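## Task

Place the yellow sponge inside the bin marked R2 so that no part of it sticks out past the bin's rim. The robot must not tip over or finish leaning; that counts as failure. It is only done if the sponge stays in place without the robot holding it.

## Robot and tools

ROBOT. A Hello Robot Stretch 4, about 1.6 m tall. It has one arm: an omni-wheel base (rim within 0.23 m of the base origin), a lift on a vertical mast, an arm that telescopes forward, a three-joint wrist and a two-finger gripper. Loose objects may occasionally be nudged by something in the scene.

FRAMES. Base frame: origin on the floor below the base centre, x forward, y left, z up. hand_pose is reported in this frame, as a point between the open fingertips; with all wrist joints at 0 its axes line up with the base frame. Its printed position may be slightly wrong. The odometry frame is the base frame as it was when the scene began.

execute_actions. Argument "actions" is a list holding one action or none (empty list = just report state and images). Argument "cameras" picks which images come back: head_camera, head_left_camera, head_right_camera, wrist_camera, or "all"; omitted or null also means all, [] means none; an unknown name rejects the call. An action contains "base", "joints", or both, plus optional "pace" and "contact_limits"; alternatively it holds only "end_of_arm". Motions in one action start together and may finish at different times.
- base: exactly one key, each a relative offset from where the base last reported itself. translate_m: straight drive in metres, positive forward, -2 to 2. strafe_m: sideways in metres, positive left, -2 to 2. rotate_rad: turn in place in radians, positive counter-clockwise seen from above, -3.2 to 3.2.
- joints: absolute targets keyed by name (any subset). lift_m 0 to 1.2 (tolerance 0.004). arm_m extension 0 to 0.55 (0.004). wrist_yaw_rad -1.134 to 4.276 (0.02): 0 points ahead, positive turns left, 3.14 is stowed back, above 3.4 the arm may block it. wrist_pitch_rad -1.117 to 4.259 (0.05): 0 level, 1.57 pointing down. wrist_roll_rad -1.117 to 4.259 (0.02): 0 keeps fingers level, positive turns clockwise seen from behind. gripper_m fingertip gap -0.038 to 0.141 (0.004); negative means fingers press together. Joint targets past range are clipped and played (result says so); any other bad value or unknown key rejects the whole call with no motion.
- pace: "slow", "default", "fast", "max". Base speed tops out at 0.1/0.3/0.4/0.6 m/s and turning at 1/2/3/4 rad/s respectively; with lift_m above 0.2 these are reduced, down to 0.3 m/s and 1 rad/s at full height.
- contact_limits: {"arm_m": value} from 0 (gentlest) to 0.75 (firmest), default 0.5; the arm stops when it pushes harder.
- end_of_arm: "enable_torque" re-powers any wrist or gripper motor that shut off; it then holds its position.
No single action runs past 15 s. A joint or base omitted from an action may still be driving to an earlier target without the status showing it. If any call reports a stop, later motion, wait and finished_scene calls in the same reply are skipped.

wait: {"seconds": 0 to 10}; commands nothing and returns state and images.
zoom_image: {"camera": name, "region": [x0, y0, x1, y1]} in pixels of that camera's most recent full image, origin top-left, at most 504 x 504.
finished_scene: {"scene": current scene number}; irreversible; ends the scene after the last command has been held and reports success. The task must stay achieved. Its result states the next task. Replying with no tool call ends everything.

CAMERAS. head_camera (420x560) at mast top, looking forward and down; turn the base to look around. head_left_camera and head_right_camera (420x672 fisheye) beside it, angled more steeply down, showing base and arm. wrist_camera (616x392) behind the fingers, looking along them; fingertips appear near the bottom.

RESULT LINES. base_status / joint_status: outcome of each motion of the last accepted action. "done" for the base only means the wheels turned the commanded amount (slip included). "off_target": rested away from target and may still push. "contact_stop_at_<key>": hit something; lift, arm or wheels then go slack (lift may sag under load, base may roll). "limit_stop_at_<name>": a built-in limit intervened. "limit_stop_at_tilt": lean above 6 degrees; lift, arm and wheels go slack and ignore commands until the lean drops. "limit_stop_at_own_body": a joint was about to hit the robot; moving it away still works; likely when the gripper points up (pitch below -0.2) and is rolled (roll below -0.4 or above 4). "torque_fault": a wrist/gripper motor maxed out and went limp; send enable_torque, and avoid causing it. After stop-type outcomes the old target is dropped. on_its_own lists things not commanded this call; "held at" gives a held target, not the actual position. lidar_m: 12 horizontal ranges in metres, 30-degree sectors, sector 1 straight ahead then counter-clockwise (4 left, 7 behind, 10 right); "-" means nothing seen or closer than 0.25 m; sees roughly 0.15 m up to robot height, misses glass, thin legs, much behind. wrist_depth_mm: 7x7 grid from top-left of median depths, 100 to 2000 mm, "-" invalid; robot body shows up. base_odometry: wheel-based, heading -3.142 to 3.142, positive left; if turned_by_wheels and turned_by_imu differ by over about 0.1 rad, the base bumped or slipped and heading is off by about their difference. base_tilt in degrees, forward and right positive, with a fixed bias up to about 1.5. motor_effort: percent of maximum, sign toward higher joint values, bracket = peak during last action (noisy); per-motor bias of a few percent. Wheel efforts positive push the base to turn right. Effort outside its rest range at rest suggests pushing or carrying; a load in a level gripper shifts wrist_pitch_rad effort away from 0.

GRIPPING. Command gripper_m smaller than the object's width; going lower squeezes harder and pulls the object toward the wrist by up to about a third of the shortfall. gripper_m reading and "done" do not confirm a grasp; a firm squeeze (target 0 or above) shows as a clear shift in gripper_m effort. Fingertips pressed on a surface can jam; raise the lift.

START. To unfold the wrist, one action with lift_m 0.4 and wrist_yaw_rad 0 works.

AVOID. Turning or driving with over 1 kg held and arm_m above 0.2 (worse at fast/max); steady pushing or pulling with a high gripper or high contact limit; driving onto low obstacles (a base_tilt change from start hints at this); drops, slips, slams and hard pushes; leaving the object resting against the gripper at the end.

Each tool is called after ">>>" in YAML: its name, and indented under it one key for each argument.

## Session

>>> execute_actions:
  actions: []

Scene clock: 0.00 s.
base_odometry: x=+0.000 y=+0.000 heading=+0.000 (m, m, rad; odometry frame)
turned_by_wheels: +0.000 (rad since the last result)
turned_by_imu: +0.000 (rad since the last result)
base_tilt: forward=-0.2 right=-0.2 (deg)
lidar_m: 0.84 0.72 0.72 0.90 0.92 0.94 1.16 2.18 1.40 0.86 0.76 0.77
base_status: not commanded
joint_positions: lift_m=+0.237 arm_m=+0.000 wrist_yaw_rad=+3.148 wrist_pitch_rad=-0.013 wrist_roll_rad=-0.005 gripper_m=+0.057
joint_status: not commanded
motor_effort: lift_m=+18 arm_m=+0 wrist_yaw_rad=-1 wrist_pitch_rad=-6 wrist_roll_rad=-1 gripper_m=-3 wheel_0=+0 wheel_1=+0 wheel_2=+0 (%)
hand_pose: x=-0.1184 y=+0.0855 z=+0.4190 quat_wxyz=(-0.003, +0.006, -0.002, +1.000) (m; base frame)
wrist_depth_mm: - 133 1708 1430 1138 946 820 / - 116 144 1464 1138 960 809 / - 123 163 1464 1138 946 809 / 135 135 1756 1464 1160 931 820 / 1921 - 1756 1430 1118 946 820 / 1281 1366 198 1366 200 931 820 / 904 917 1025 108 1008 891 798
pictures: head_camera, head_left_camera, head_right_camera, wrist_camera
Images, in order (width x height): head_camera 420x560, head_left_camera 420x672, head_right_camera 420x672, wrist_camera 616x392.

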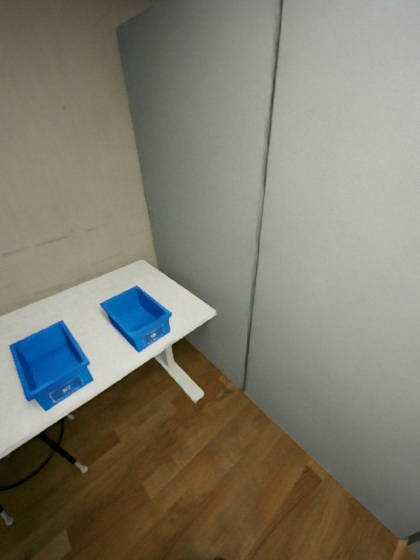

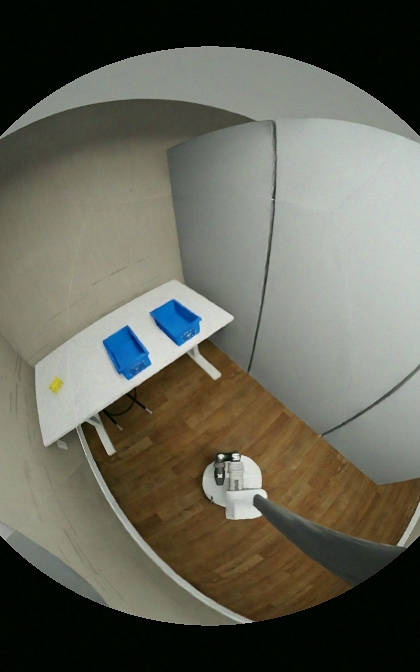

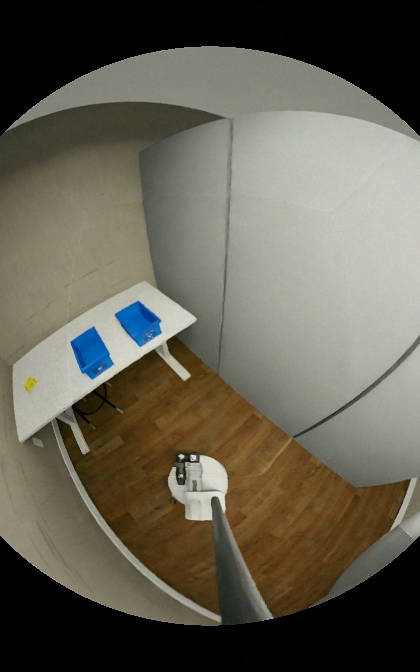

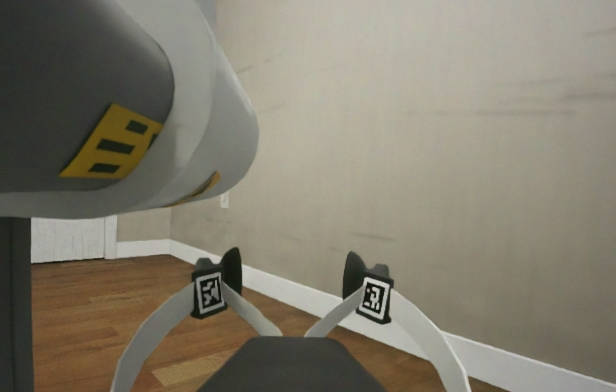

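>>> zoom_image:
  camera: "head_camera"
  region: [0, 270, 220, 430]

>>> execute_actions:
  actions:
    - {"base":{"rotate_rad":0.8},"joints":{"lift_m":0.95,"wrist_yaw_rad":0,"wrist_pitch_rad":0.6},"pace":"fast"}

Region (0, 270, 220, 430) of head_camera's 420x560 image, scaled by 2.291, with more detail than that image has; it fills the top 367 rows of this view, and the rest is white.

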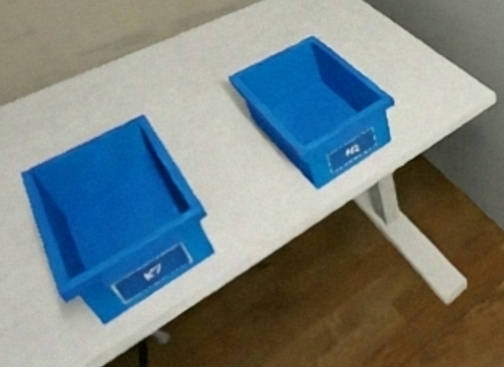

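Scene clock: 8.10 s.
base_odometry: x=+0.000 y=+0.000 heading=+0.800 (m, m, rad; odometry frame)
turned_by_wheels: +0.800 (rad since the last result)
turned_by_imu: +0.790 (rad since the last result)
base_tilt: forward=-0.2 right=-0.2 (deg)
lidar_m: 0.73 0.80 0.95 0.93 1.00 1.43 2.17 1.02 0.78 0.77 0.84 0.75
base_status: done
joint_positions: lift_m=+0.950 arm_m=+0.000 wrist_yaw_rad=+0.000 wrist_pitch_rad=+0.602 wrist_roll_rad=-0.005 gripper_m=+0.057
joint_status: all done
motor_effort: lift_m=+21(22) arm_m=+0(0) wrist_yaw_rad=-2(7) wrist_pitch_rad=-5(5) wrist_roll_rad=-1(1) gripper_m=-3(2) wheel_0=+1(7) wheel_1=+2(7) wheel_2=+2(10) (%)
hand_pose: x=+0.4085 y=-0.0873 z=+0.9647 quat_wxyz=(+0.955, -0.002, +0.296, +0.001) (m; base frame)
wrist_depth_mm: 1281 1281 1255 1229 1229 1182 1138 / 1078 1098 1098 866 1205 1229 1160 / 809 820 768 854 842 778 1025 / 707 699 661 661 707 640 715 / 1366 1430 1537 1576 1537 1205 661 / 1281 1281 198 1366 199 1336 1060 / 1118 1138 1205 108 1205 1229 1025
pictures: head_camera, head_left_camera, head_right_camera, wrist_camera
Images, in order (width x height): head_camera 420x560, head_left_camera 420x672, head_right_camera 420x672, wrist_camera 616x392.

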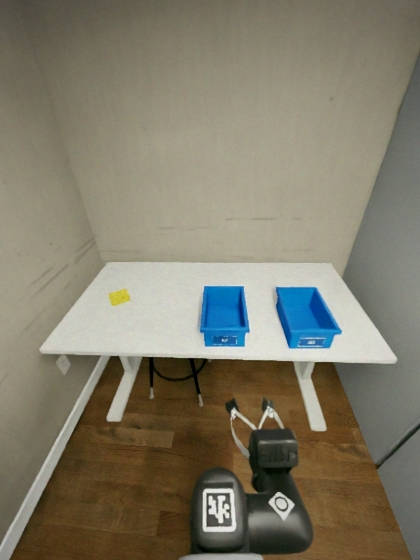

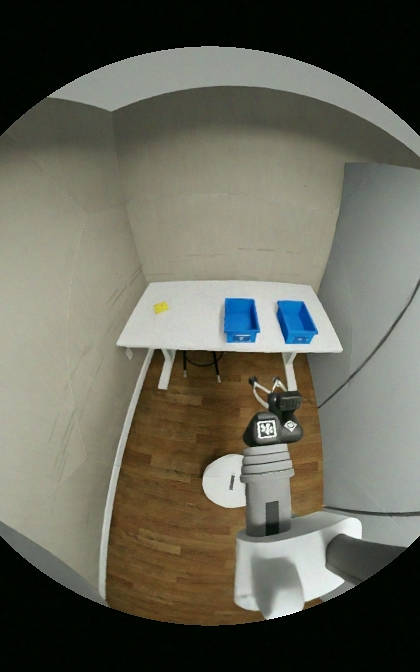

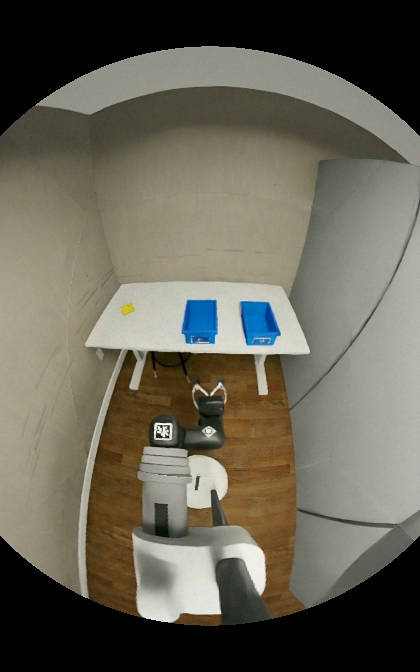

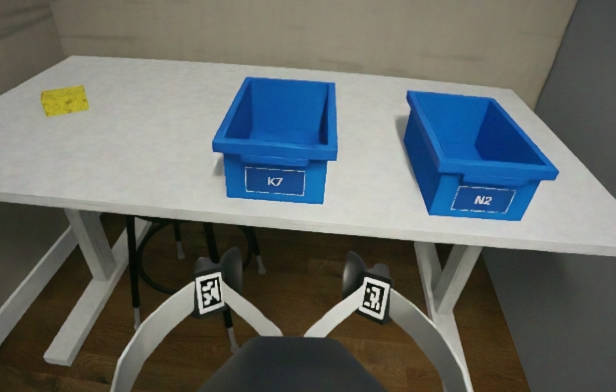

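>>> execute_actions:
  actions:
    - {"base":{"strafe_m":0.5},"joints":{"lift_m":1.0,"gripper_m":0.12},"pace":"fast"}
  cameras: ["head_camera","wrist_camera"]

>>> execute_actions:
  actions:
    - {"base":{"translate_m":0.35},"joints":{"wrist_pitch_rad":0.9},"pace":"fast"}

Scene clock: 22.53 s.
base_odometry: x=-0.359 y=+0.348 heading=+0.801 (m, m, rad; odometry frame)
turned_by_wheels: +0.000 (rad since the last result)
turned_by_imu: -0.002 (rad since the last result)
base_tilt: forward=-0.2 right=-0.2 (deg)
lidar_m: 0.76 0.60 0.45 0.43 0.47 0.69 2.12 1.68 1.31 1.26 1.03 0.78
base_status: done
joint_positions: lift_m=+1.000 arm_m=+0.000 wrist_yaw_rad=+0.000 wrist_pitch_rad=+0.602 wrist_roll_rad=-0.005 gripper_m=+0.120
joint_status: all done
motor_effort: lift_m=+20(21) arm_m=+0(0) wrist_yaw_rad=-1(1) wrist_pitch_rad=-5(6) wrist_roll_rad=-1(1) gripper_m=+0(4) wheel_0=+1(11) wheel_1=-2(10) wheel_2=+1(3) (%)
hand_pose: x=+0.4085 y=-0.0874 z=+1.0147 quat_wxyz=(+0.955, -0.002, +0.296, +0.001) (m; base frame)
wrist_depth_mm: 661 931 1281 1308 1255 1229 1182 / 683 960 1255 1308 1336 1281 1281 / 676 931 931 960 1008 891 976 / 699 778 759 788 798 750 683 / 715 931 1537 1576 715 723 732 / 741 946 1308 1397 219 1499 1397 / 741 1098 1229 108 1281 1281 1281
pictures: head_camera, wrist_camera
Images, in order (width x height): head_camera 420x560, wrist_camera 616x392.

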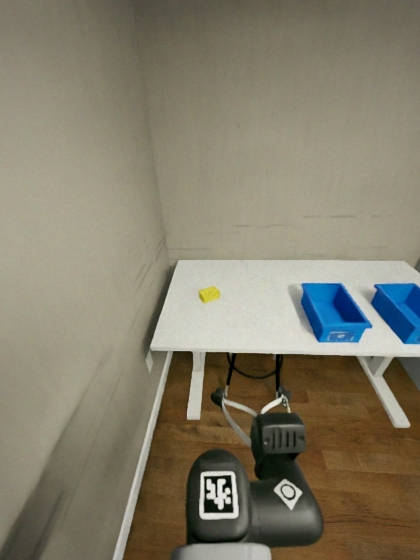

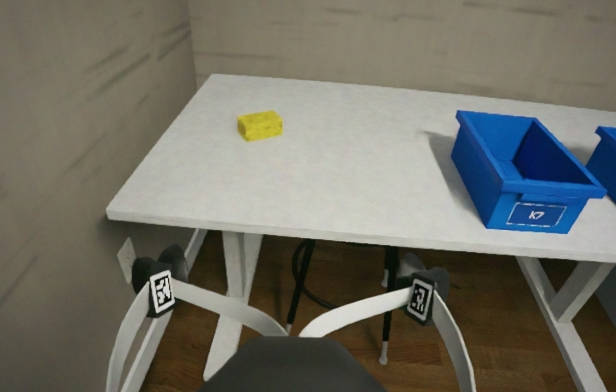

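Scene clock: 24.97 s.
base_odometry: x=-0.115 y=+0.599 heading=+0.801 (m, m, rad; odometry frame)
turned_by_wheels: +0.000 (rad since the last result)
turned_by_imu: -0.001 (rad since the last result)
base_tilt: forward=-0.2 right=-0.2 (deg)
lidar_m: 0.43 0.45 0.42 0.41 0.44 0.67 2.48 1.72 1.32 1.30 0.57 0.44
base_status: done
joint_positions: lift_m=+1.000 arm_m=+0.000 wrist_yaw_rad=+0.000 wrist_pitch_rad=+0.901 wrist_roll_rad=-0.005 gripper_m=+0.120
joint_status: all done
motor_effort: lift_m=+20(21) arm_m=+0(0) wrist_yaw_rad=-1(2) wrist_pitch_rad=-3(2) wrist_roll_rad=-1(1) gripper_m=+0(1) wheel_0=+0(6) wheel_1=+0(5) wheel_2=+2(10) (%)
hand_pose: x=+0.3497 y=-0.0874 z=+0.9518 quat_wxyz=(+0.900, -0.002, +0.435, +0.001) (m; base frame)
wrist_depth_mm: 634 788 788 809 831 854 891 / 654 691 647 699 715 741 723 / 634 597 609 615 627 640 559 / 544 530 539 549 559 569 525 / 480 477 488 500 504 512 504 / 715 917 469 469 219 477 477 / 732 1042 1078 108 1118 1118 1138
pictures: head_camera, head_left_camera, head_right_camera, wrist_camera
Images, in order (width x height): head_camera 420x560, head_left_camera 420x672, head_right_camera 420x672, wrist_camera 616x392.

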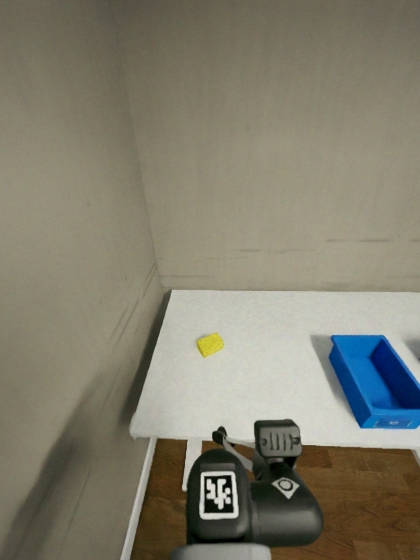

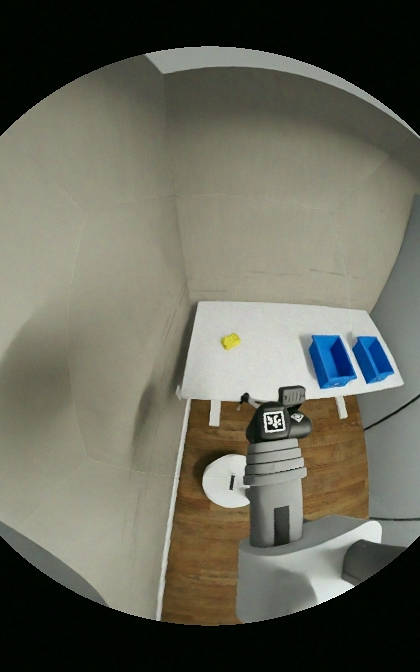

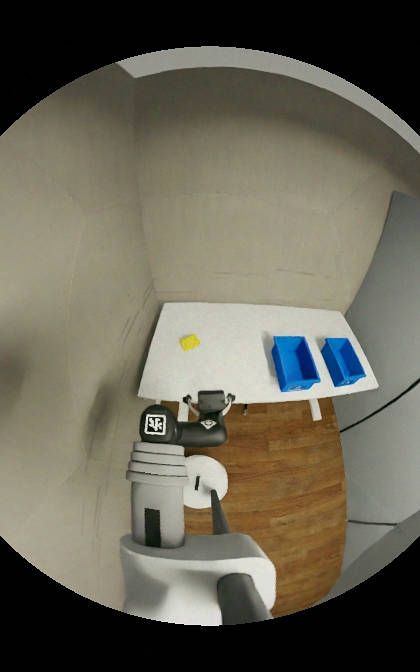

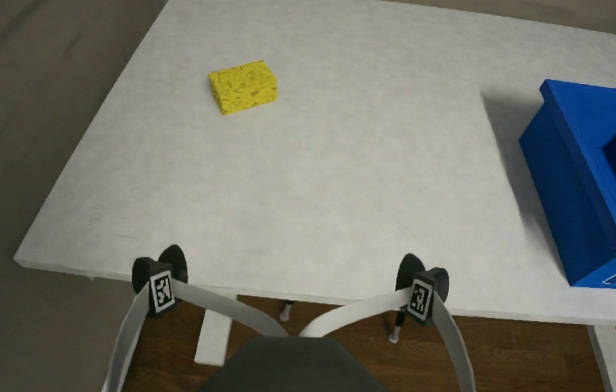

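>>> execute_actions:
  actions:
    - {"base":{"strafe_m":0.1},"joints":{"lift_m":1.05,"wrist_pitch_rad":1.4,"arm_m":0.4,"gripper_m":0.13},"pace":"fast"}
  cameras: []

>>> execute_actions:
  actions:
    - {"base":{"translate_m":0.1},"pace":"fast"}

Scene clock: 44.07 s.
base_odometry: x=-0.187 y=+0.669 heading=+0.801 (m, m, rad; odometry frame)
turned_by_wheels: +0.000 (rad since the last result)
turned_by_imu: -0.001 (rad since the last result)
base_tilt: forward=-0.2 right=-0.2 (deg)
lidar_m: 0.43 0.42 0.30 0.30 0.32 0.50 2.32 1.87 1.42 1.39 0.59 0.43
base_status: done
joint_positions: lift_m=+1.050 arm_m=+0.398 wrist_yaw_rad=+0.000 wrist_pitch_rad=+1.400 wrist_roll_rad=-0.005 gripper_m=+0.130
joint_status: all done
motor_effort: lift_m=+20(23) arm_m=+9(12) wrist_yaw_rad=-1(0) wrist_pitch_rad=-1(3) wrist_roll_rad=-1(1) gripper_m=+2(0) wheel_0=+1(9) wheel_1=-3(10) wheel_2=+0(1) (%)
hand_pose: x=+0.6183 y=-0.0874 z=+0.9437 quat_wxyz=(+0.765, -0.002, +0.644, +0.002) (m; base frame)
wrist_depth_mm: 480 480 477 484 492 500 504 / 500 469 469 477 480 488 496 / 504 459 462 427 473 480 484 / 517 449 455 462 466 469 480 / 521 442 445 452 455 462 466 / 535 430 433 445 224 452 455 / 512 427 430 108 439 442 452
pictures: none
No camera images: the call's "cameras" was empty. Leave "cameras" out to get every camera's image.

Scene clock: 45.53 s.
base_odometry: x=-0.117 y=+0.741 heading=+0.801 (m, m, rad; odometry frame)
turned_by_wheels: +0.000 (rad since the last result)
turned_by_imu: -0.001 (rad since the last result)
base_tilt: forward=-0.1 right=-0.2 (deg)
lidar_m: 0.32 0.33 0.32 0.29 0.31 0.48 1.84 1.86 1.45 1.09 0.45 0.33
base_status: done
joint_positions: lift_m=+1.050 arm_m=+0.398 wrist_yaw_rad=+0.000 wrist_pitch_rad=+1.400 wrist_roll_rad=-0.005 gripper_m=+0.130
joint_status: not commanded
motor_effort: lift_m=+21(20) arm_m=+9(9) wrist_yaw_rad=-1(1) wrist_pitch_rad=+0(1) wrist_roll_rad=-1(1) gripper_m=+1(0) wheel_0=-1(5) wheel_1=+1(5) wheel_2=+0(8) (%)
hand_pose: x=+0.6183 y=-0.0874 z=+0.9437 quat_wxyz=(+0.765, -0.002, +0.644, +0.002) (m; base frame)
wrist_depth_mm: 469 477 480 484 488 496 500 / 488 469 473 477 480 492 492 / 492 459 462 466 473 477 484 / 504 449 452 415 466 469 477 / 521 439 449 452 455 459 466 / 521 430 439 442 224 452 459 / 525 427 433 108 442 445 449
pictures: head_camera, head_left_camera, head_right_camera, wrist_camera
Images, in order (width x height): head_camera 420x560, head_left_camera 420x672, head_right_camera 420x672, wrist_camera 616x392.

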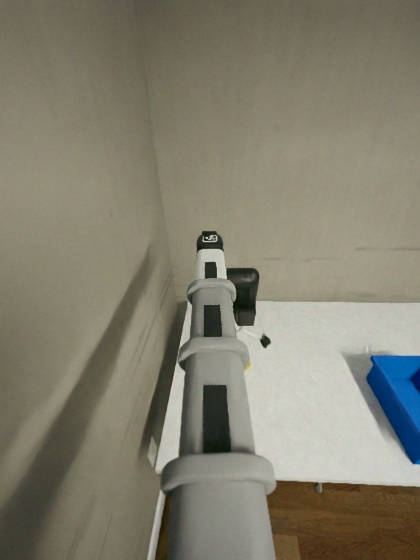

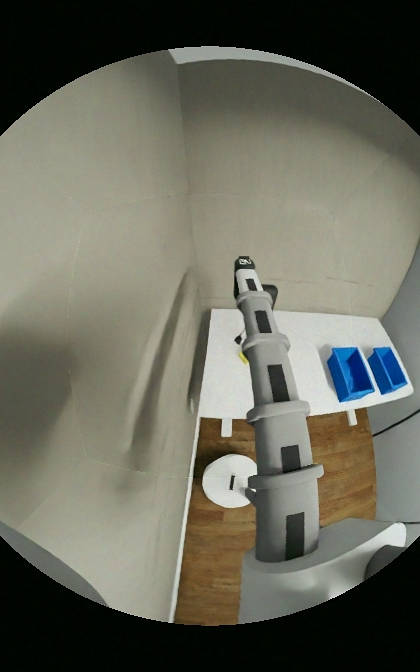

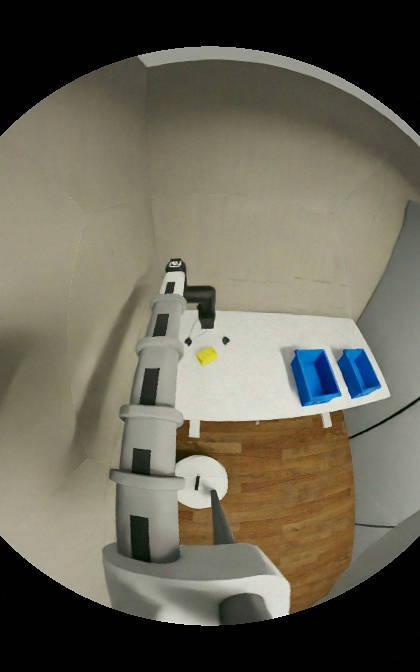

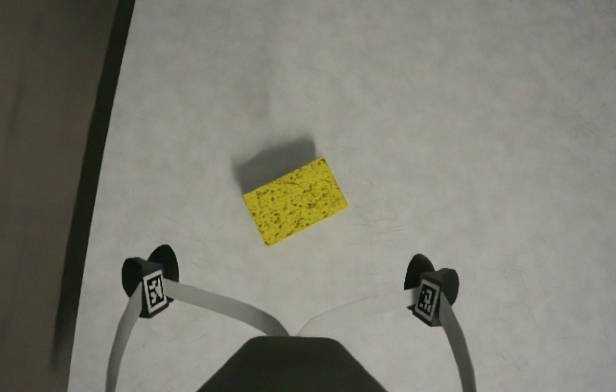

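>>> execute_actions:
  actions:
    - {"joints":{"lift_m":0.94,"wrist_pitch_rad":1.55,"wrist_roll_rad":1.1,"arm_m":0.51,"gripper_m":0.12},"pace":"fast"}
  cameras: ["head_right_camera","wrist_camera"]

Scene clock: 59.63 s.
base_odometry: x=-0.117 y=+0.741 heading=+0.801 (m, m, rad; odometry frame)
turned_by_wheels: +0.000 (rad since the last result)
turned_by_imu: -0.001 (rad since the last result)
base_tilt: forward=-0.2 right=-0.2 (deg)
lidar_m: 0.33 0.37 0.29 0.29 0.33 0.51 1.84 1.86 1.43 1.05 0.43 0.34
base_status: not commanded
joint_positions: lift_m=+0.940 arm_m=+0.508 wrist_yaw_rad=+0.000 wrist_pitch_rad=+1.550 wrist_roll_rad=+1.100 gripper_m=+0.120
joint_status: all done
motor_effort: lift_m=+15(19) arm_m=+9(9) wrist_yaw_rad=-2(0) wrist_pitch_rad=+0(4) wrist_roll_rad=+0(4) gripper_m=+1(0) wheel_0=+0(0) wheel_1=+1(1) wheel_2=+0(1) (%)
hand_pose: x=+0.6854 y=-0.0874 z=+0.8300 quat_wxyz=(+0.609, +0.373, +0.597, -0.366) (m; base frame)
wrist_depth_mm: 322 324 329 330 334 338 340 / 322 327 329 332 334 338 342 / 325 325 330 332 338 340 342 / 325 329 332 290 340 343 343 / 327 329 332 290 340 342 347 / 329 332 334 293 218 343 347 / 332 332 336 108 343 347 351
pictures: head_right_camera, wrist_camera
Images, in order (width x height): head_right_camera 420x672, wrist_camera 616x392.

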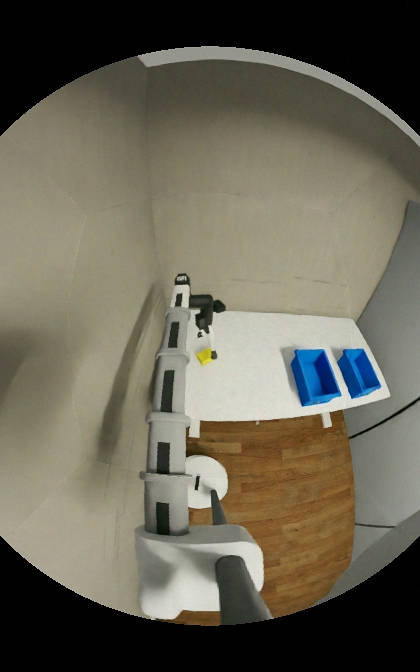

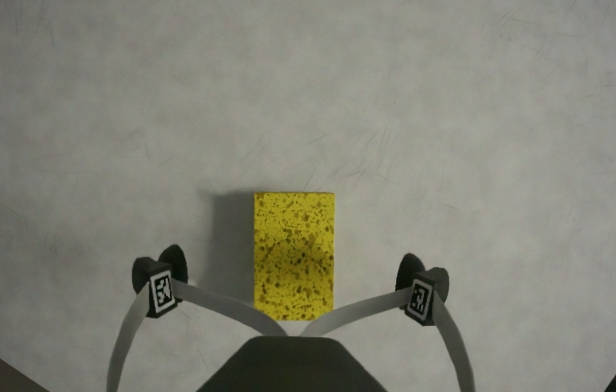

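>>> execute_actions:
  actions:
    - {"joints":{"lift_m":0.865}}
  cameras: ["head_right_camera","wrist_camera"]

>>> execute_actions:
  actions:
    - {"joints":{"gripper_m":0.025}}
  cameras: ["wrist_camera"]

Scene clock: 68.90 s.
base_odometry: x=-0.117 y=+0.741 heading=+0.801 (m, m, rad; odometry frame)
turned_by_wheels: +0.000 (rad since the last result)
turned_by_imu: -0.001 (rad since the last result)
base_tilt: forward=-0.2 right=-0.2 (deg)
lidar_m: 0.32 0.38 0.30 0.29 0.32 0.50 1.85 1.88 1.45 1.09 0.46 0.32
base_status: not commanded
joint_positions: lift_m=+0.865 arm_m=+0.508 wrist_yaw_rad=+0.000 wrist_pitch_rad=+1.550 wrist_roll_rad=+1.100 gripper_m=+0.120
joint_status: all done
motor_effort: lift_m=+15(15) arm_m=+9(9) wrist_yaw_rad=-2(1) wrist_pitch_rad=+1(1) wrist_roll_rad=+0(1) gripper_m=-1(0) wheel_0=-1(0) wheel_1=+1(1) wheel_2=+0(0) (%)
hand_pose: x=+0.6854 y=-0.0874 z=+0.7550 quat_wxyz=(+0.609, +0.373, +0.597, -0.366) (m; base frame)
wrist_depth_mm: 249 251 253 256 258 262 264 / 250 251 255 256 258 262 264 / 252 254 255 257 260 264 265 / 252 254 257 223 262 264 267 / 252 255 257 215 263 266 268 / 255 255 214 215 217 267 271 / 255 258 260 108 265 270 271
pictures: head_right_camera, wrist_camera
Images, in order (width x height): head_right_camera 420x672, wrist_camera 616x392.

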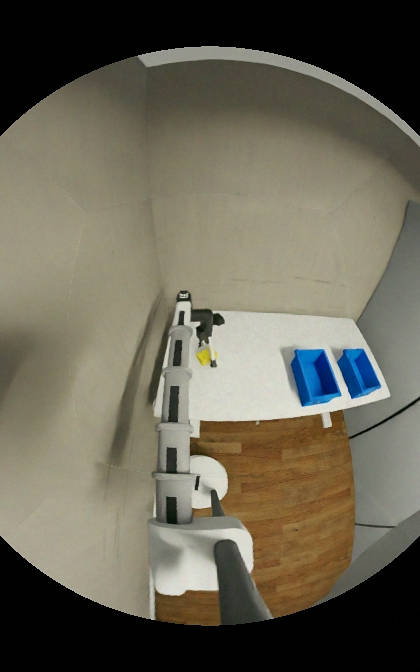

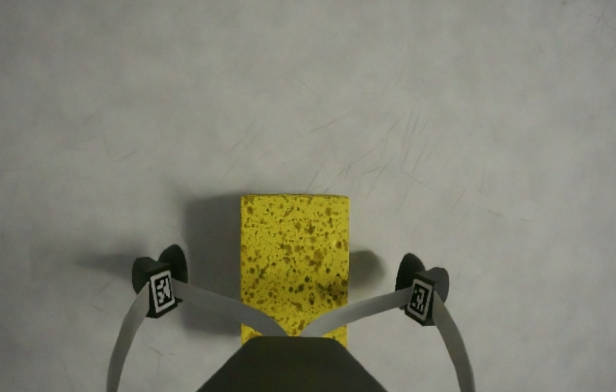

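Scene clock: 70.73 s.
base_odometry: x=-0.117 y=+0.741 heading=+0.801 (m, m, rad; odometry frame)
turned_by_wheels: +0.000 (rad since the last result)
turned_by_imu: +0.000 (rad since the last result)
base_tilt: forward=-0.2 right=-0.2 (deg)
lidar_m: 0.33 0.34 0.31 0.30 0.33 0.51 1.83 1.86 1.45 1.05 0.44 0.35
base_status: not commanded
joint_positions: lift_m=+0.865 arm_m=+0.508 wrist_yaw_rad=+0.000 wrist_pitch_rad=+1.550 wrist_roll_rad=+1.100 gripper_m=+0.025
joint_status: all done
motor_effort: lift_m=+15(15) arm_m=+9(9) wrist_yaw_rad=-1(1) wrist_pitch_rad=+0(0) wrist_roll_rad=+0(1) gripper_m=-21(15) wheel_0=-1(1) wheel_1=+1(1) wheel_2=+0(0) (%)
hand_pose: x=+0.6854 y=-0.0874 z=+0.7550 quat_wxyz=(+0.609, +0.373, +0.597, -0.366) (m; base frame)
wrist_depth_mm: 249 251 254 255 258 262 263 / 250 252 254 257 260 263 265 / 251 253 255 259 262 264 264 / 252 255 256 224 262 265 267 / 252 256 257 204 263 266 267 / 255 256 203 205 190 267 270 / 256 257 259 108 266 270 271
pictures: wrist_camera
Images, in order (width x height): wrist_camera 616x392.

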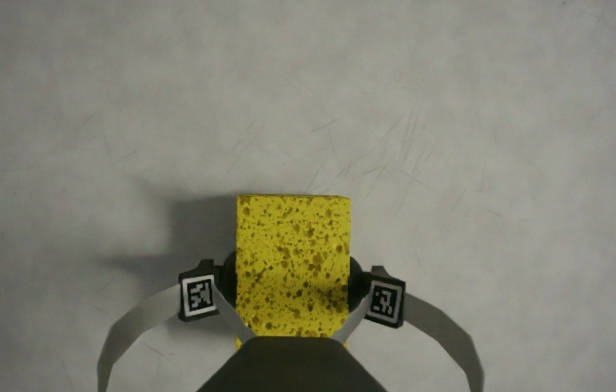

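>>> execute_actions:
  actions:
    - {"joints":{"lift_m":0.93},"pace":"fast"}
  cameras: []

>>> execute_actions:
  actions:
    - {"base":{"translate_m":-0.45},"joints":{"arm_m":0.0,"wrist_roll_rad":0},"pace":"fast"}
  cameras: []

>>> execute_actions:
  actions:
    - {"base":{"rotate_rad":-2.6},"joints":{"wrist_pitch_rad":1.2},"pace":"fast"}

Scene clock: 76.93 s.
base_odometry: x=-0.117 y=+0.741 heading=+0.801 (m, m, rad; odometry frame)
turned_by_wheels: +0.000 (rad since the last result)
turned_by_imu: -0.001 (rad since the last result)
base_tilt: forward=-0.2 right=-0.2 (deg)
lidar_m: 0.32 0.35 0.31 0.30 0.32 0.50 1.82 1.87 1.44 1.08 0.44 0.35
base_status: not commanded
joint_positions: lift_m=+0.930 arm_m=+0.508 wrist_yaw_rad=+0.000 wrist_pitch_rad=+1.550 wrist_roll_rad=+1.100 gripper_m=+0.025
joint_status: all done
motor_effort: lift_m=+21(22) arm_m=+9(9) wrist_yaw_rad=-1(1) wrist_pitch_rad=+0(0) wrist_roll_rad=+1(1) gripper_m=-18(19) wheel_0=-1(0) wheel_1=+1(1) wheel_2=+0(1) (%)
hand_pose: x=+0.6854 y=-0.0874 z=+0.8196 quat_wxyz=(+0.609, +0.373, +0.597, -0.366) (m; base frame)
wrist_depth_mm: 310 314 317 320 324 327 330 / 312 315 319 322 324 327 330 / 314 317 320 322 327 329 330 / 315 319 319 224 329 332 332 / 317 320 322 205 330 332 336 / 319 320 203 205 190 336 336 / 319 322 325 108 332 336 338
pictures: none
No camera images: the call's "cameras" was empty. Leave "cameras" out to get every camera's image.

Scene clock: 79.60 s.
base_odometry: x=-0.431 y=+0.418 heading=+0.801 (m, m, rad; odometry frame)
turned_by_wheels: +0.000 (rad since the last result)
turned_by_imu: +0.001 (rad since the last result)
base_tilt: forward=-0.2 right=-0.2 (deg)
lidar_m: 0.77 0.47 0.32 0.34 0.39 0.54 2.13 1.81 1.40 1.37 1.03 0.79
base_status: done
joint_positions: lift_m=+0.930 arm_m=+0.002 wrist_yaw_rad=+0.000 wrist_pitch_rad=+1.550 wrist_roll_rad=+0.000 gripper_m=+0.025
joint_status: all done
motor_effort: lift_m=+21(21) arm_m=-9(7) wrist_yaw_rad=+0(2) wrist_pitch_rad=-1(1) wrist_roll_rad=-1(6) gripper_m=-18(20) wheel_0=+0(7) wheel_1=+0(7) wheel_2=+0(10) (%)
hand_pose: x=+0.1784 y=-0.0874 z=+0.8196 quat_wxyz=(+0.714, +0.000, +0.700, +0.000) (m; base frame)
wrist_depth_mm: 585 854 1025 1042 1060 1060 1078 / 609 904 1042 1060 1060 1060 1098 / 615 931 1042 1060 1078 1098 1098 / 634 960 1042 224 1060 1060 1098 / 654 946 831 205 1098 1078 1098 / 691 854 204 205 191 1098 1118 / 699 1060 1060 108 1098 1098 1118
pictures: none
No camera images: the call's "cameras" was empty. Leave "cameras" out to get every camera's image.

Scene clock: 82.33 s.
base_odometry: x=-0.431 y=+0.418 heading=-1.799 (m, m, rad; odometry frame)
turned_by_wheels: -2.600 (rad since the last result)
turned_by_imu: -2.569 (rad since the last result)
base_tilt: forward=-0.2 right=-0.2 (deg)
lidar_m: 1.78 1.39 1.37 1.06 0.79 0.77 0.45 0.34 0.32 0.36 0.57 2.09
base_status: done
joint_positions: lift_m=+0.930 arm_m=+0.002 wrist_yaw_rad=+0.000 wrist_pitch_rad=+1.201 wrist_roll_rad=+0.000 gripper_m=+0.025
joint_status: all done
motor_effort: lift_m=+21(21) arm_m=-9(9) wrist_yaw_rad=-1(0) wrist_pitch_rad=-3(6) wrist_roll_rad=-2(1) gripper_m=-21(19) wheel_0=+2(5) wheel_1=+1(7) wheel_2=+1(7) (%)
hand_pose: x=+0.2767 y=-0.0874 z=+0.8390 quat_wxyz=(+0.825, +0.000, +0.565, +0.000) (m; base frame)
wrist_depth_mm: 1308 1308 1336 1366 1397 1397 1430 / 1229 1255 1281 1281 1308 1308 1336 / 1160 1160 1182 1205 1229 1229 1255 / 1098 1118 1118 224 1182 1182 1078 / 1060 1060 1060 204 1098 1118 891 / 1025 991 203 205 191 991 750 / 946 976 798 108 1008 788 661
pictures: head_camera, head_left_camera, head_right_camera, wrist_camera
Images, in order (width x height): head_camera 420x560, head_left_camera 420x672, head_right_camera 420x672, wrist_camera 616x392.

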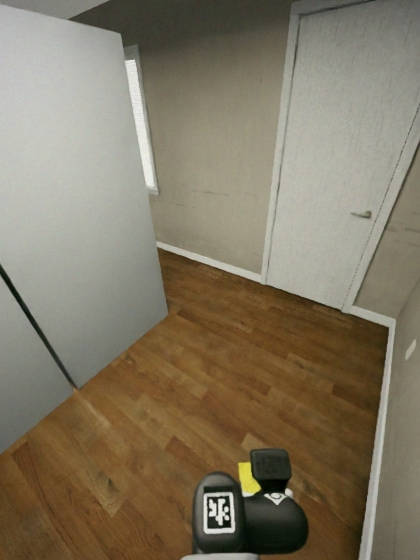

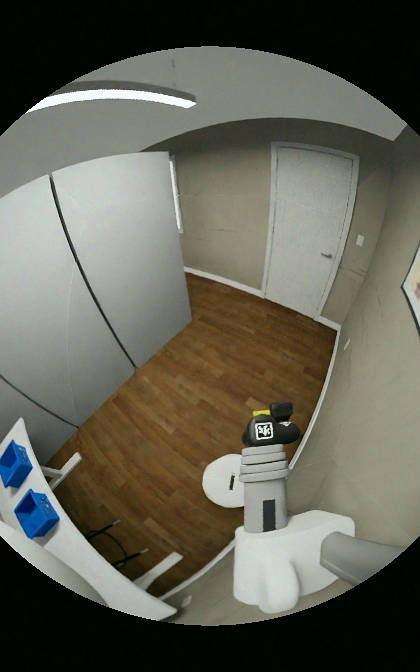

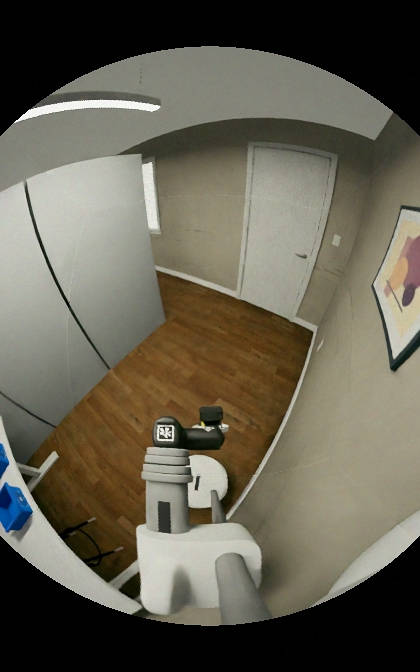

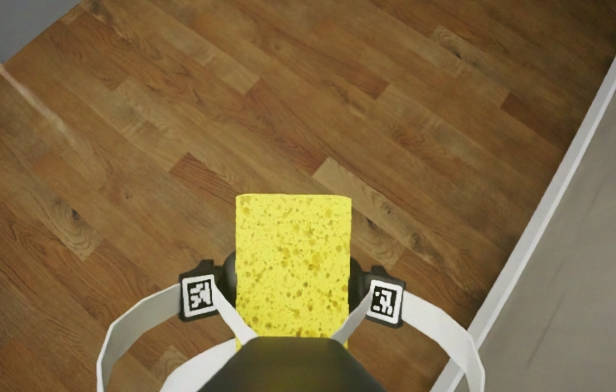

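>>> execute_actions:
  actions:
    - {"base":{"translate_m":1.7},"joints":{"lift_m":0.5,"wrist_pitch_rad":1.5},"pace":"fast"}
  cameras: ["head_camera","head_left_camera"]

Scene clock: 97.97 s.
base_odometry: x=-0.815 y=-1.238 heading=-1.799 (m, m, rad; odometry frame)
turned_by_wheels: +0.000 (rad since the last result)
turned_by_imu: -0.006 (rad since the last result)
base_tilt: forward=-0.2 right=-0.2 (deg)
lidar_m: 0.85 1.28 0.51 0.40 0.62 2.17 1.76 1.37 1.34 0.99 0.76 0.77
base_status: done
joint_positions: lift_m=+0.500 arm_m=+0.002 wrist_yaw_rad=+0.000 wrist_pitch_rad=+1.500 wrist_roll_rad=+0.000 gripper_m=+0.025
joint_status: all done
motor_effort: lift_m=+15(19) arm_m=-8(9) wrist_yaw_rad=-1(0) wrist_pitch_rad=-1(1) wrist_roll_rad=-1(2) gripper_m=-19(19) wheel_0=+1(5) wheel_1=+1(6) wheel_2=+1(11) (%)
hand_pose: x=+0.1928 y=-0.0874 z=+0.3907 quat_wxyz=(+0.732, +0.000, +0.682, +0.000) (m; base frame)
wrist_depth_mm: 615 615 621 627 634 640 640 / 609 615 621 627 634 647 640 / 609 621 621 627 634 640 647 / 603 615 615 224 634 640 640 / 603 415 402 204 627 634 640 / 603 397 203 205 191 634 640 / 394 394 399 108 627 634 640
pictures: head_camera, head_left_camera
Images, in order (width x height): head_camera 420x560, head_left_camera 420x672.

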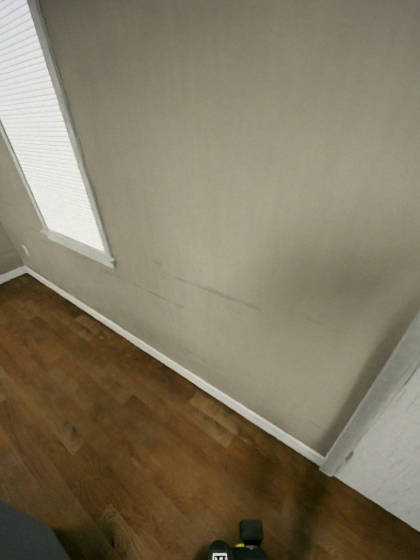

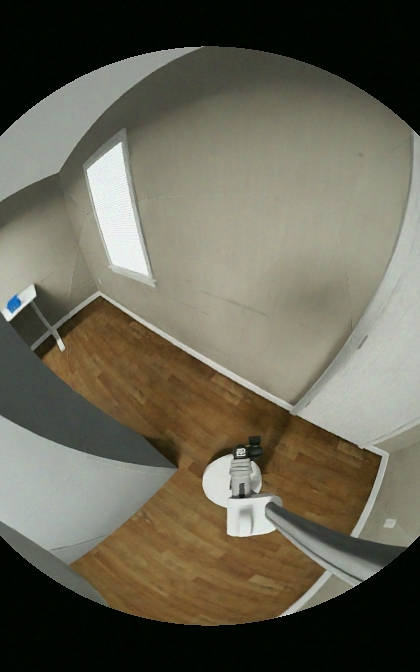

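>>> execute_actions:
  actions:
    - {"base":{"translate_m":0.3},"pace":"fast"}
  cameras: []

>>> execute_actions:
  actions:
    - {"base":{"rotate_rad":1.05},"pace":"fast"}
  cameras: ["head_camera","head_left_camera"]

Scene clock: 105.17 s.
base_odometry: x=-0.883 y=-1.530 heading=-1.799 (m, m, rad; odometry frame)
turned_by_wheels: +0.000 (rad since the last result)
turned_by_imu: -0.001 (rad since the last result)
base_tilt: forward=-0.2 right=-0.2 (deg)
lidar_m: 0.58 0.85 2.52 0.54 0.47 1.35 1.98 1.55 1.50 0.67 0.52 0.52
base_status: done
joint_positions: lift_m=+0.500 arm_m=+0.002 wrist_yaw_rad=+0.000 wrist_pitch_rad=+1.500 wrist_roll_rad=+0.000 gripper_m=+0.025
joint_status: not commanded
motor_effort: lift_m=+15(16) arm_m=-9(9) wrist_yaw_rad=-1(1) wrist_pitch_rad=+0(0) wrist_roll_rad=-1(2) gripper_m=-18(19) wheel_0=-1(6) wheel_1=-1(6) wheel_2=+1(12) (%)
hand_pose: x=+0.1928 y=-0.0874 z=+0.3907 quat_wxyz=(+0.732, +0.000, +0.682, +0.000) (m; base frame)
wrist_depth_mm: 609 615 627 627 554 442 373 / 609 615 621 627 634 539 436 / 603 615 615 627 634 634 525 / 609 615 621 224 627 634 621 / 609 415 402 204 627 634 640 / 603 397 203 206 190 634 640 / 392 394 397 108 627 634 634
pictures: none
No camera images: the call's "cameras" was empty. Leave "cameras" out to get every camera's image.

Scene clock: 106.63 s.
base_odometry: x=-0.883 y=-1.530 heading=-0.749 (m, m, rad; odometry frame)
turned_by_wheels: +1.050 (rad since the last result)
turned_by_imu: +1.037 (rad since the last result)
base_tilt: forward=-0.2 right=-0.1 (deg)
lidar_m: 2.49 0.54 0.46 1.38 1.96 1.55 1.52 0.65 0.54 0.52 0.57 0.89
base_status: done
joint_positions: lift_m=+0.500 arm_m=+0.002 wrist_yaw_rad=+0.000 wrist_pitch_rad=+1.500 wrist_roll_rad=+0.000 gripper_m=+0.025
joint_status: not commanded
motor_effort: lift_m=+16(15) arm_m=-9(9) wrist_yaw_rad=-1(1) wrist_pitch_rad=-1(0) wrist_roll_rad=-2(2) gripper_m=-19(19) wheel_0=-1(7) wheel_1=-1(7) wheel_2=+1(9) (%)
hand_pose: x=+0.1928 y=-0.0874 z=+0.3907 quat_wxyz=(+0.732, +0.000, +0.682, +0.000) (m; base frame)
wrist_depth_mm: 621 621 627 634 640 640 654 / 609 615 627 634 634 634 647 / 609 621 621 621 634 640 647 / 609 609 621 224 634 634 647 / 609 415 402 204 627 634 634 / 603 397 203 206 190 634 615 / 394 394 397 108 627 634 609
pictures: head_camera, head_left_camera
Images, in order (width x height): head_camera 420x560, head_left_camera 420x672.

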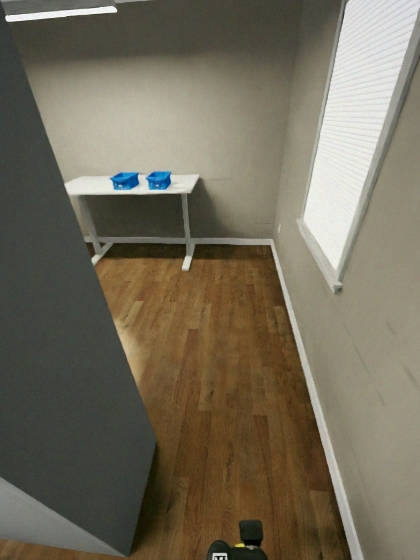

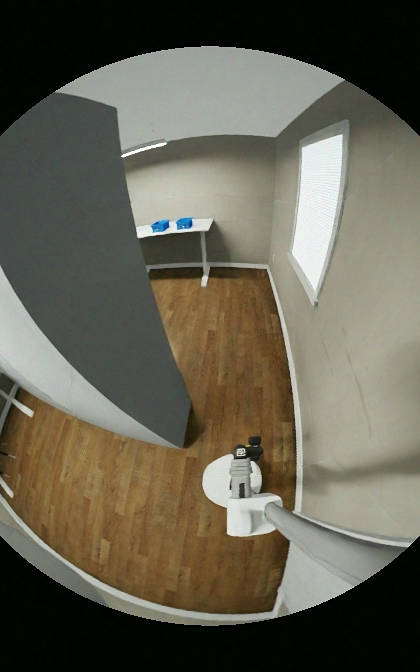

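>>> zoom_image:
  camera: "head_camera"
  region: [60, 160, 210, 210]

>>> execute_actions:
  actions:
    - {"base":{"strafe_m":-0.13},"pace":"fast"}
  cameras: []

>>> execute_actions:
  actions:
    - {"base":{"translate_m":1.6},"joints":{"lift_m":1.15},"pace":"fast"}
  cameras: ["head_camera","head_left_camera"]

Region (60, 160, 210, 210) of head_camera's 420x560 image, scaled by 3.360, with more detail than that image has.

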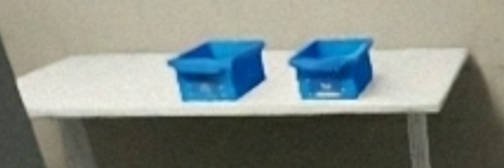

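Scene clock: 116.20 s.
base_odometry: x=-0.972 y=-1.625 heading=-0.749 (m, m, rad; odometry frame)
turned_by_wheels: +0.000 (rad since the last result)
turned_by_imu: -0.001 (rad since the last result)
base_tilt: forward=-0.2 right=-0.2 (deg)
lidar_m: 2.55 0.71 0.57 1.29 2.03 1.56 1.03 0.48 0.42 0.39 0.45 0.70
base_status: done
joint_positions: lift_m=+0.500 arm_m=+0.002 wrist_yaw_rad=+0.000 wrist_pitch_rad=+1.500 wrist_roll_rad=+0.000 gripper_m=+0.025
joint_status: not commanded
motor_effort: lift_m=+15(15) arm_m=-9(8) wrist_yaw_rad=-1(1) wrist_pitch_rad=-1(1) wrist_roll_rad=-2(2) gripper_m=-21(19) wheel_0=-1(11) wheel_1=+2(11) wheel_2=+0(1) (%)
hand_pose: x=+0.1928 y=-0.0874 z=+0.3907 quat_wxyz=(+0.732, +0.000, +0.682, +0.000) (m; base frame)
wrist_depth_mm: 615 615 621 634 634 647 554 / 603 615 621 627 634 640 544 / 615 615 621 627 634 647 530 / 603 615 615 224 634 634 508 / 603 415 402 204 627 634 492 / 603 397 204 206 190 597 480 / 394 397 397 108 627 544 459
pictures: none
No camera images: the call's "cameras" was empty. Leave "cameras" out to get every camera's image.

Scene clock: 121.50 s.
base_odometry: x=+0.200 y=-2.715 heading=-0.749 (m, m, rad; odometry frame)
turned_by_wheels: +0.000 (rad since the last result)
turned_by_imu: -0.005 (rad since the last result)
base_tilt: forward=-0.2 right=-0.2 (deg)
lidar_m: 1.18 0.98 1.39 2.38 1.22 1.02 1.70 0.71 0.55 0.53 0.56 0.93
base_status: done
joint_positions: lift_m=+1.150 arm_m=+0.002 wrist_yaw_rad=+0.000 wrist_pitch_rad=+1.500 wrist_roll_rad=+0.000 gripper_m=+0.025
joint_status: all done
motor_effort: lift_m=+21(22) arm_m=-9(9) wrist_yaw_rad=+0(1) wrist_pitch_rad=-1(1) wrist_roll_rad=-1(1) gripper_m=-18(18) wheel_0=-1(7) wheel_1=+0(7) wheel_2=-1(13) (%)
hand_pose: x=+0.1928 y=-0.0874 z=+1.0402 quat_wxyz=(+0.732, +0.000, +0.682, +0.000) (m; base frame)
wrist_depth_mm: 1255 1281 1255 1308 1308 1182 788 / 1255 1281 1281 1308 1308 1138 768 / 1255 1281 1281 1281 1308 1078 750 / 1255 1255 1281 224 1308 1042 723 / 1255 1255 1042 204 1308 991 707 / 1229 1255 203 205 190 904 676 / 1229 1255 1281 108 1308 798 676
pictures: head_camera, head_left_camera
Images, in order (width x height): head_camera 420x560, head_left_camera 420x672.

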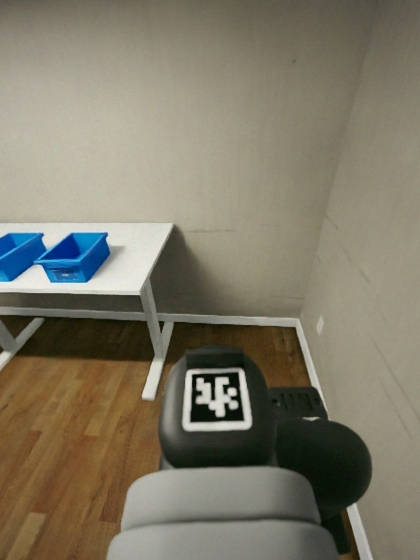

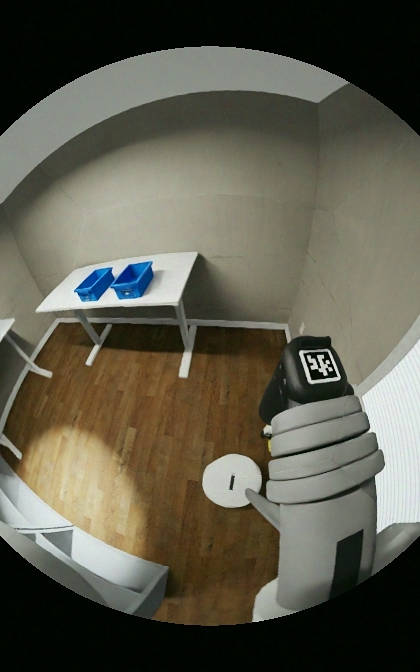

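>>> zoom_image:
  camera: "head_camera"
  region: [0, 220, 130, 300]

>>> execute_actions:
  actions:
    - {"base":{"strafe_m":0.85},"joints":{"lift_m":1.1},"pace":"fast"}
  cameras: ["head_camera","head_left_camera"]

>>> zoom_image:
  camera: "head_camera"
  region: [60, 210, 320, 310]

Region (0, 220, 130, 300) of head_camera's 420x560 image, scaled by 3.877, with more detail than that image has; it fills the top 310 rows of this view, and the rest is white.

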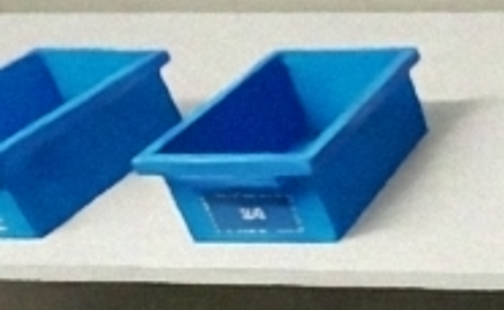

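Scene clock: 131.97 s.
base_odometry: x=+0.779 y=-2.093 heading=-0.749 (m, m, rad; odometry frame)
turned_by_wheels: +0.000 (rad since the last result)
turned_by_imu: -0.004 (rad since the last result)
base_tilt: forward=-0.2 right=-0.2 (deg)
lidar_m: 0.93 1.01 1.59 1.53 1.13 0.86 0.83 0.90 1.41 1.37 1.49 0.97
base_status: done
joint_positions: lift_m=+1.100 arm_m=+0.002 wrist_yaw_rad=+0.000 wrist_pitch_rad=+1.500 wrist_roll_rad=+0.000 gripper_m=+0.025
joint_status: all done
motor_effort: lift_m=+16(20) arm_m=-9(9) wrist_yaw_rad=-1(1) wrist_pitch_rad=-1(1) wrist_roll_rad=-2(2) gripper_m=-18(19) wheel_0=+1(7) wheel_1=-1(9) wheel_2=-1(1) (%)
hand_pose: x=+0.1928 y=-0.0874 z=+0.9906 quat_wxyz=(+0.732, +0.000, +0.682, +0.000) (m; base frame)
wrist_depth_mm: 1205 1229 1229 1255 1255 1281 1308 / 1205 1229 1255 1255 1281 1281 1281 / 1205 1229 1205 1229 1281 1281 1308 / 1229 1205 1229 224 1255 1281 1255 / 1205 1205 991 204 1229 1281 1281 / 1182 1205 203 205 190 1255 1281 / 1205 1205 1205 108 1255 1229 1255
pictures: head_camera, head_left_camera
Images, in order (width x height): head_camera 420x560, head_left_camera 420x672.

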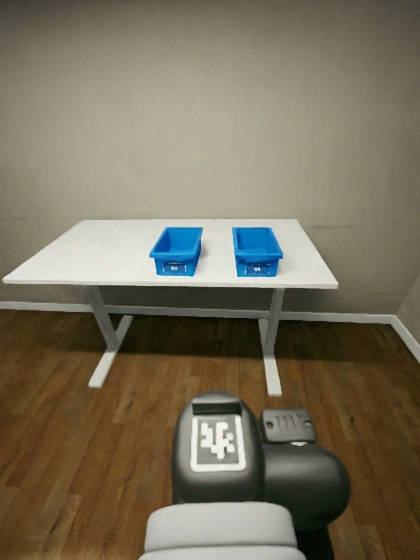

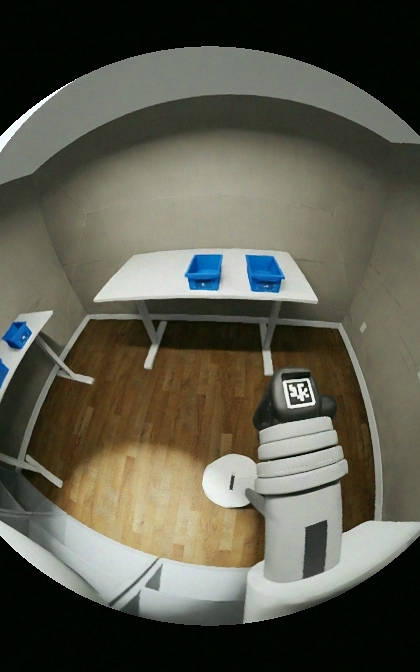

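Region (60, 210, 320, 310) of head_camera's 420x560 image, scaled by 1.938, with more detail than that image has; it fills the top 194 rows of this view, and the rest is white.

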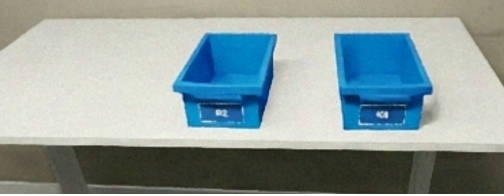

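>>> zoom_image:
  camera: "head_camera"
  region: [145, 250, 215, 285]

Region (145, 250, 215, 285) of head_camera's 420x560 image, scaled by 7.200, with more detail than that image has.

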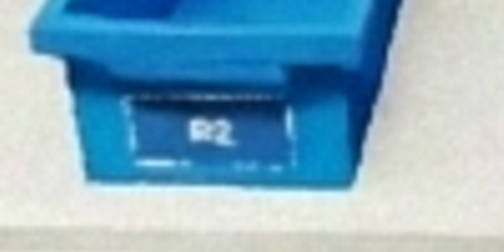

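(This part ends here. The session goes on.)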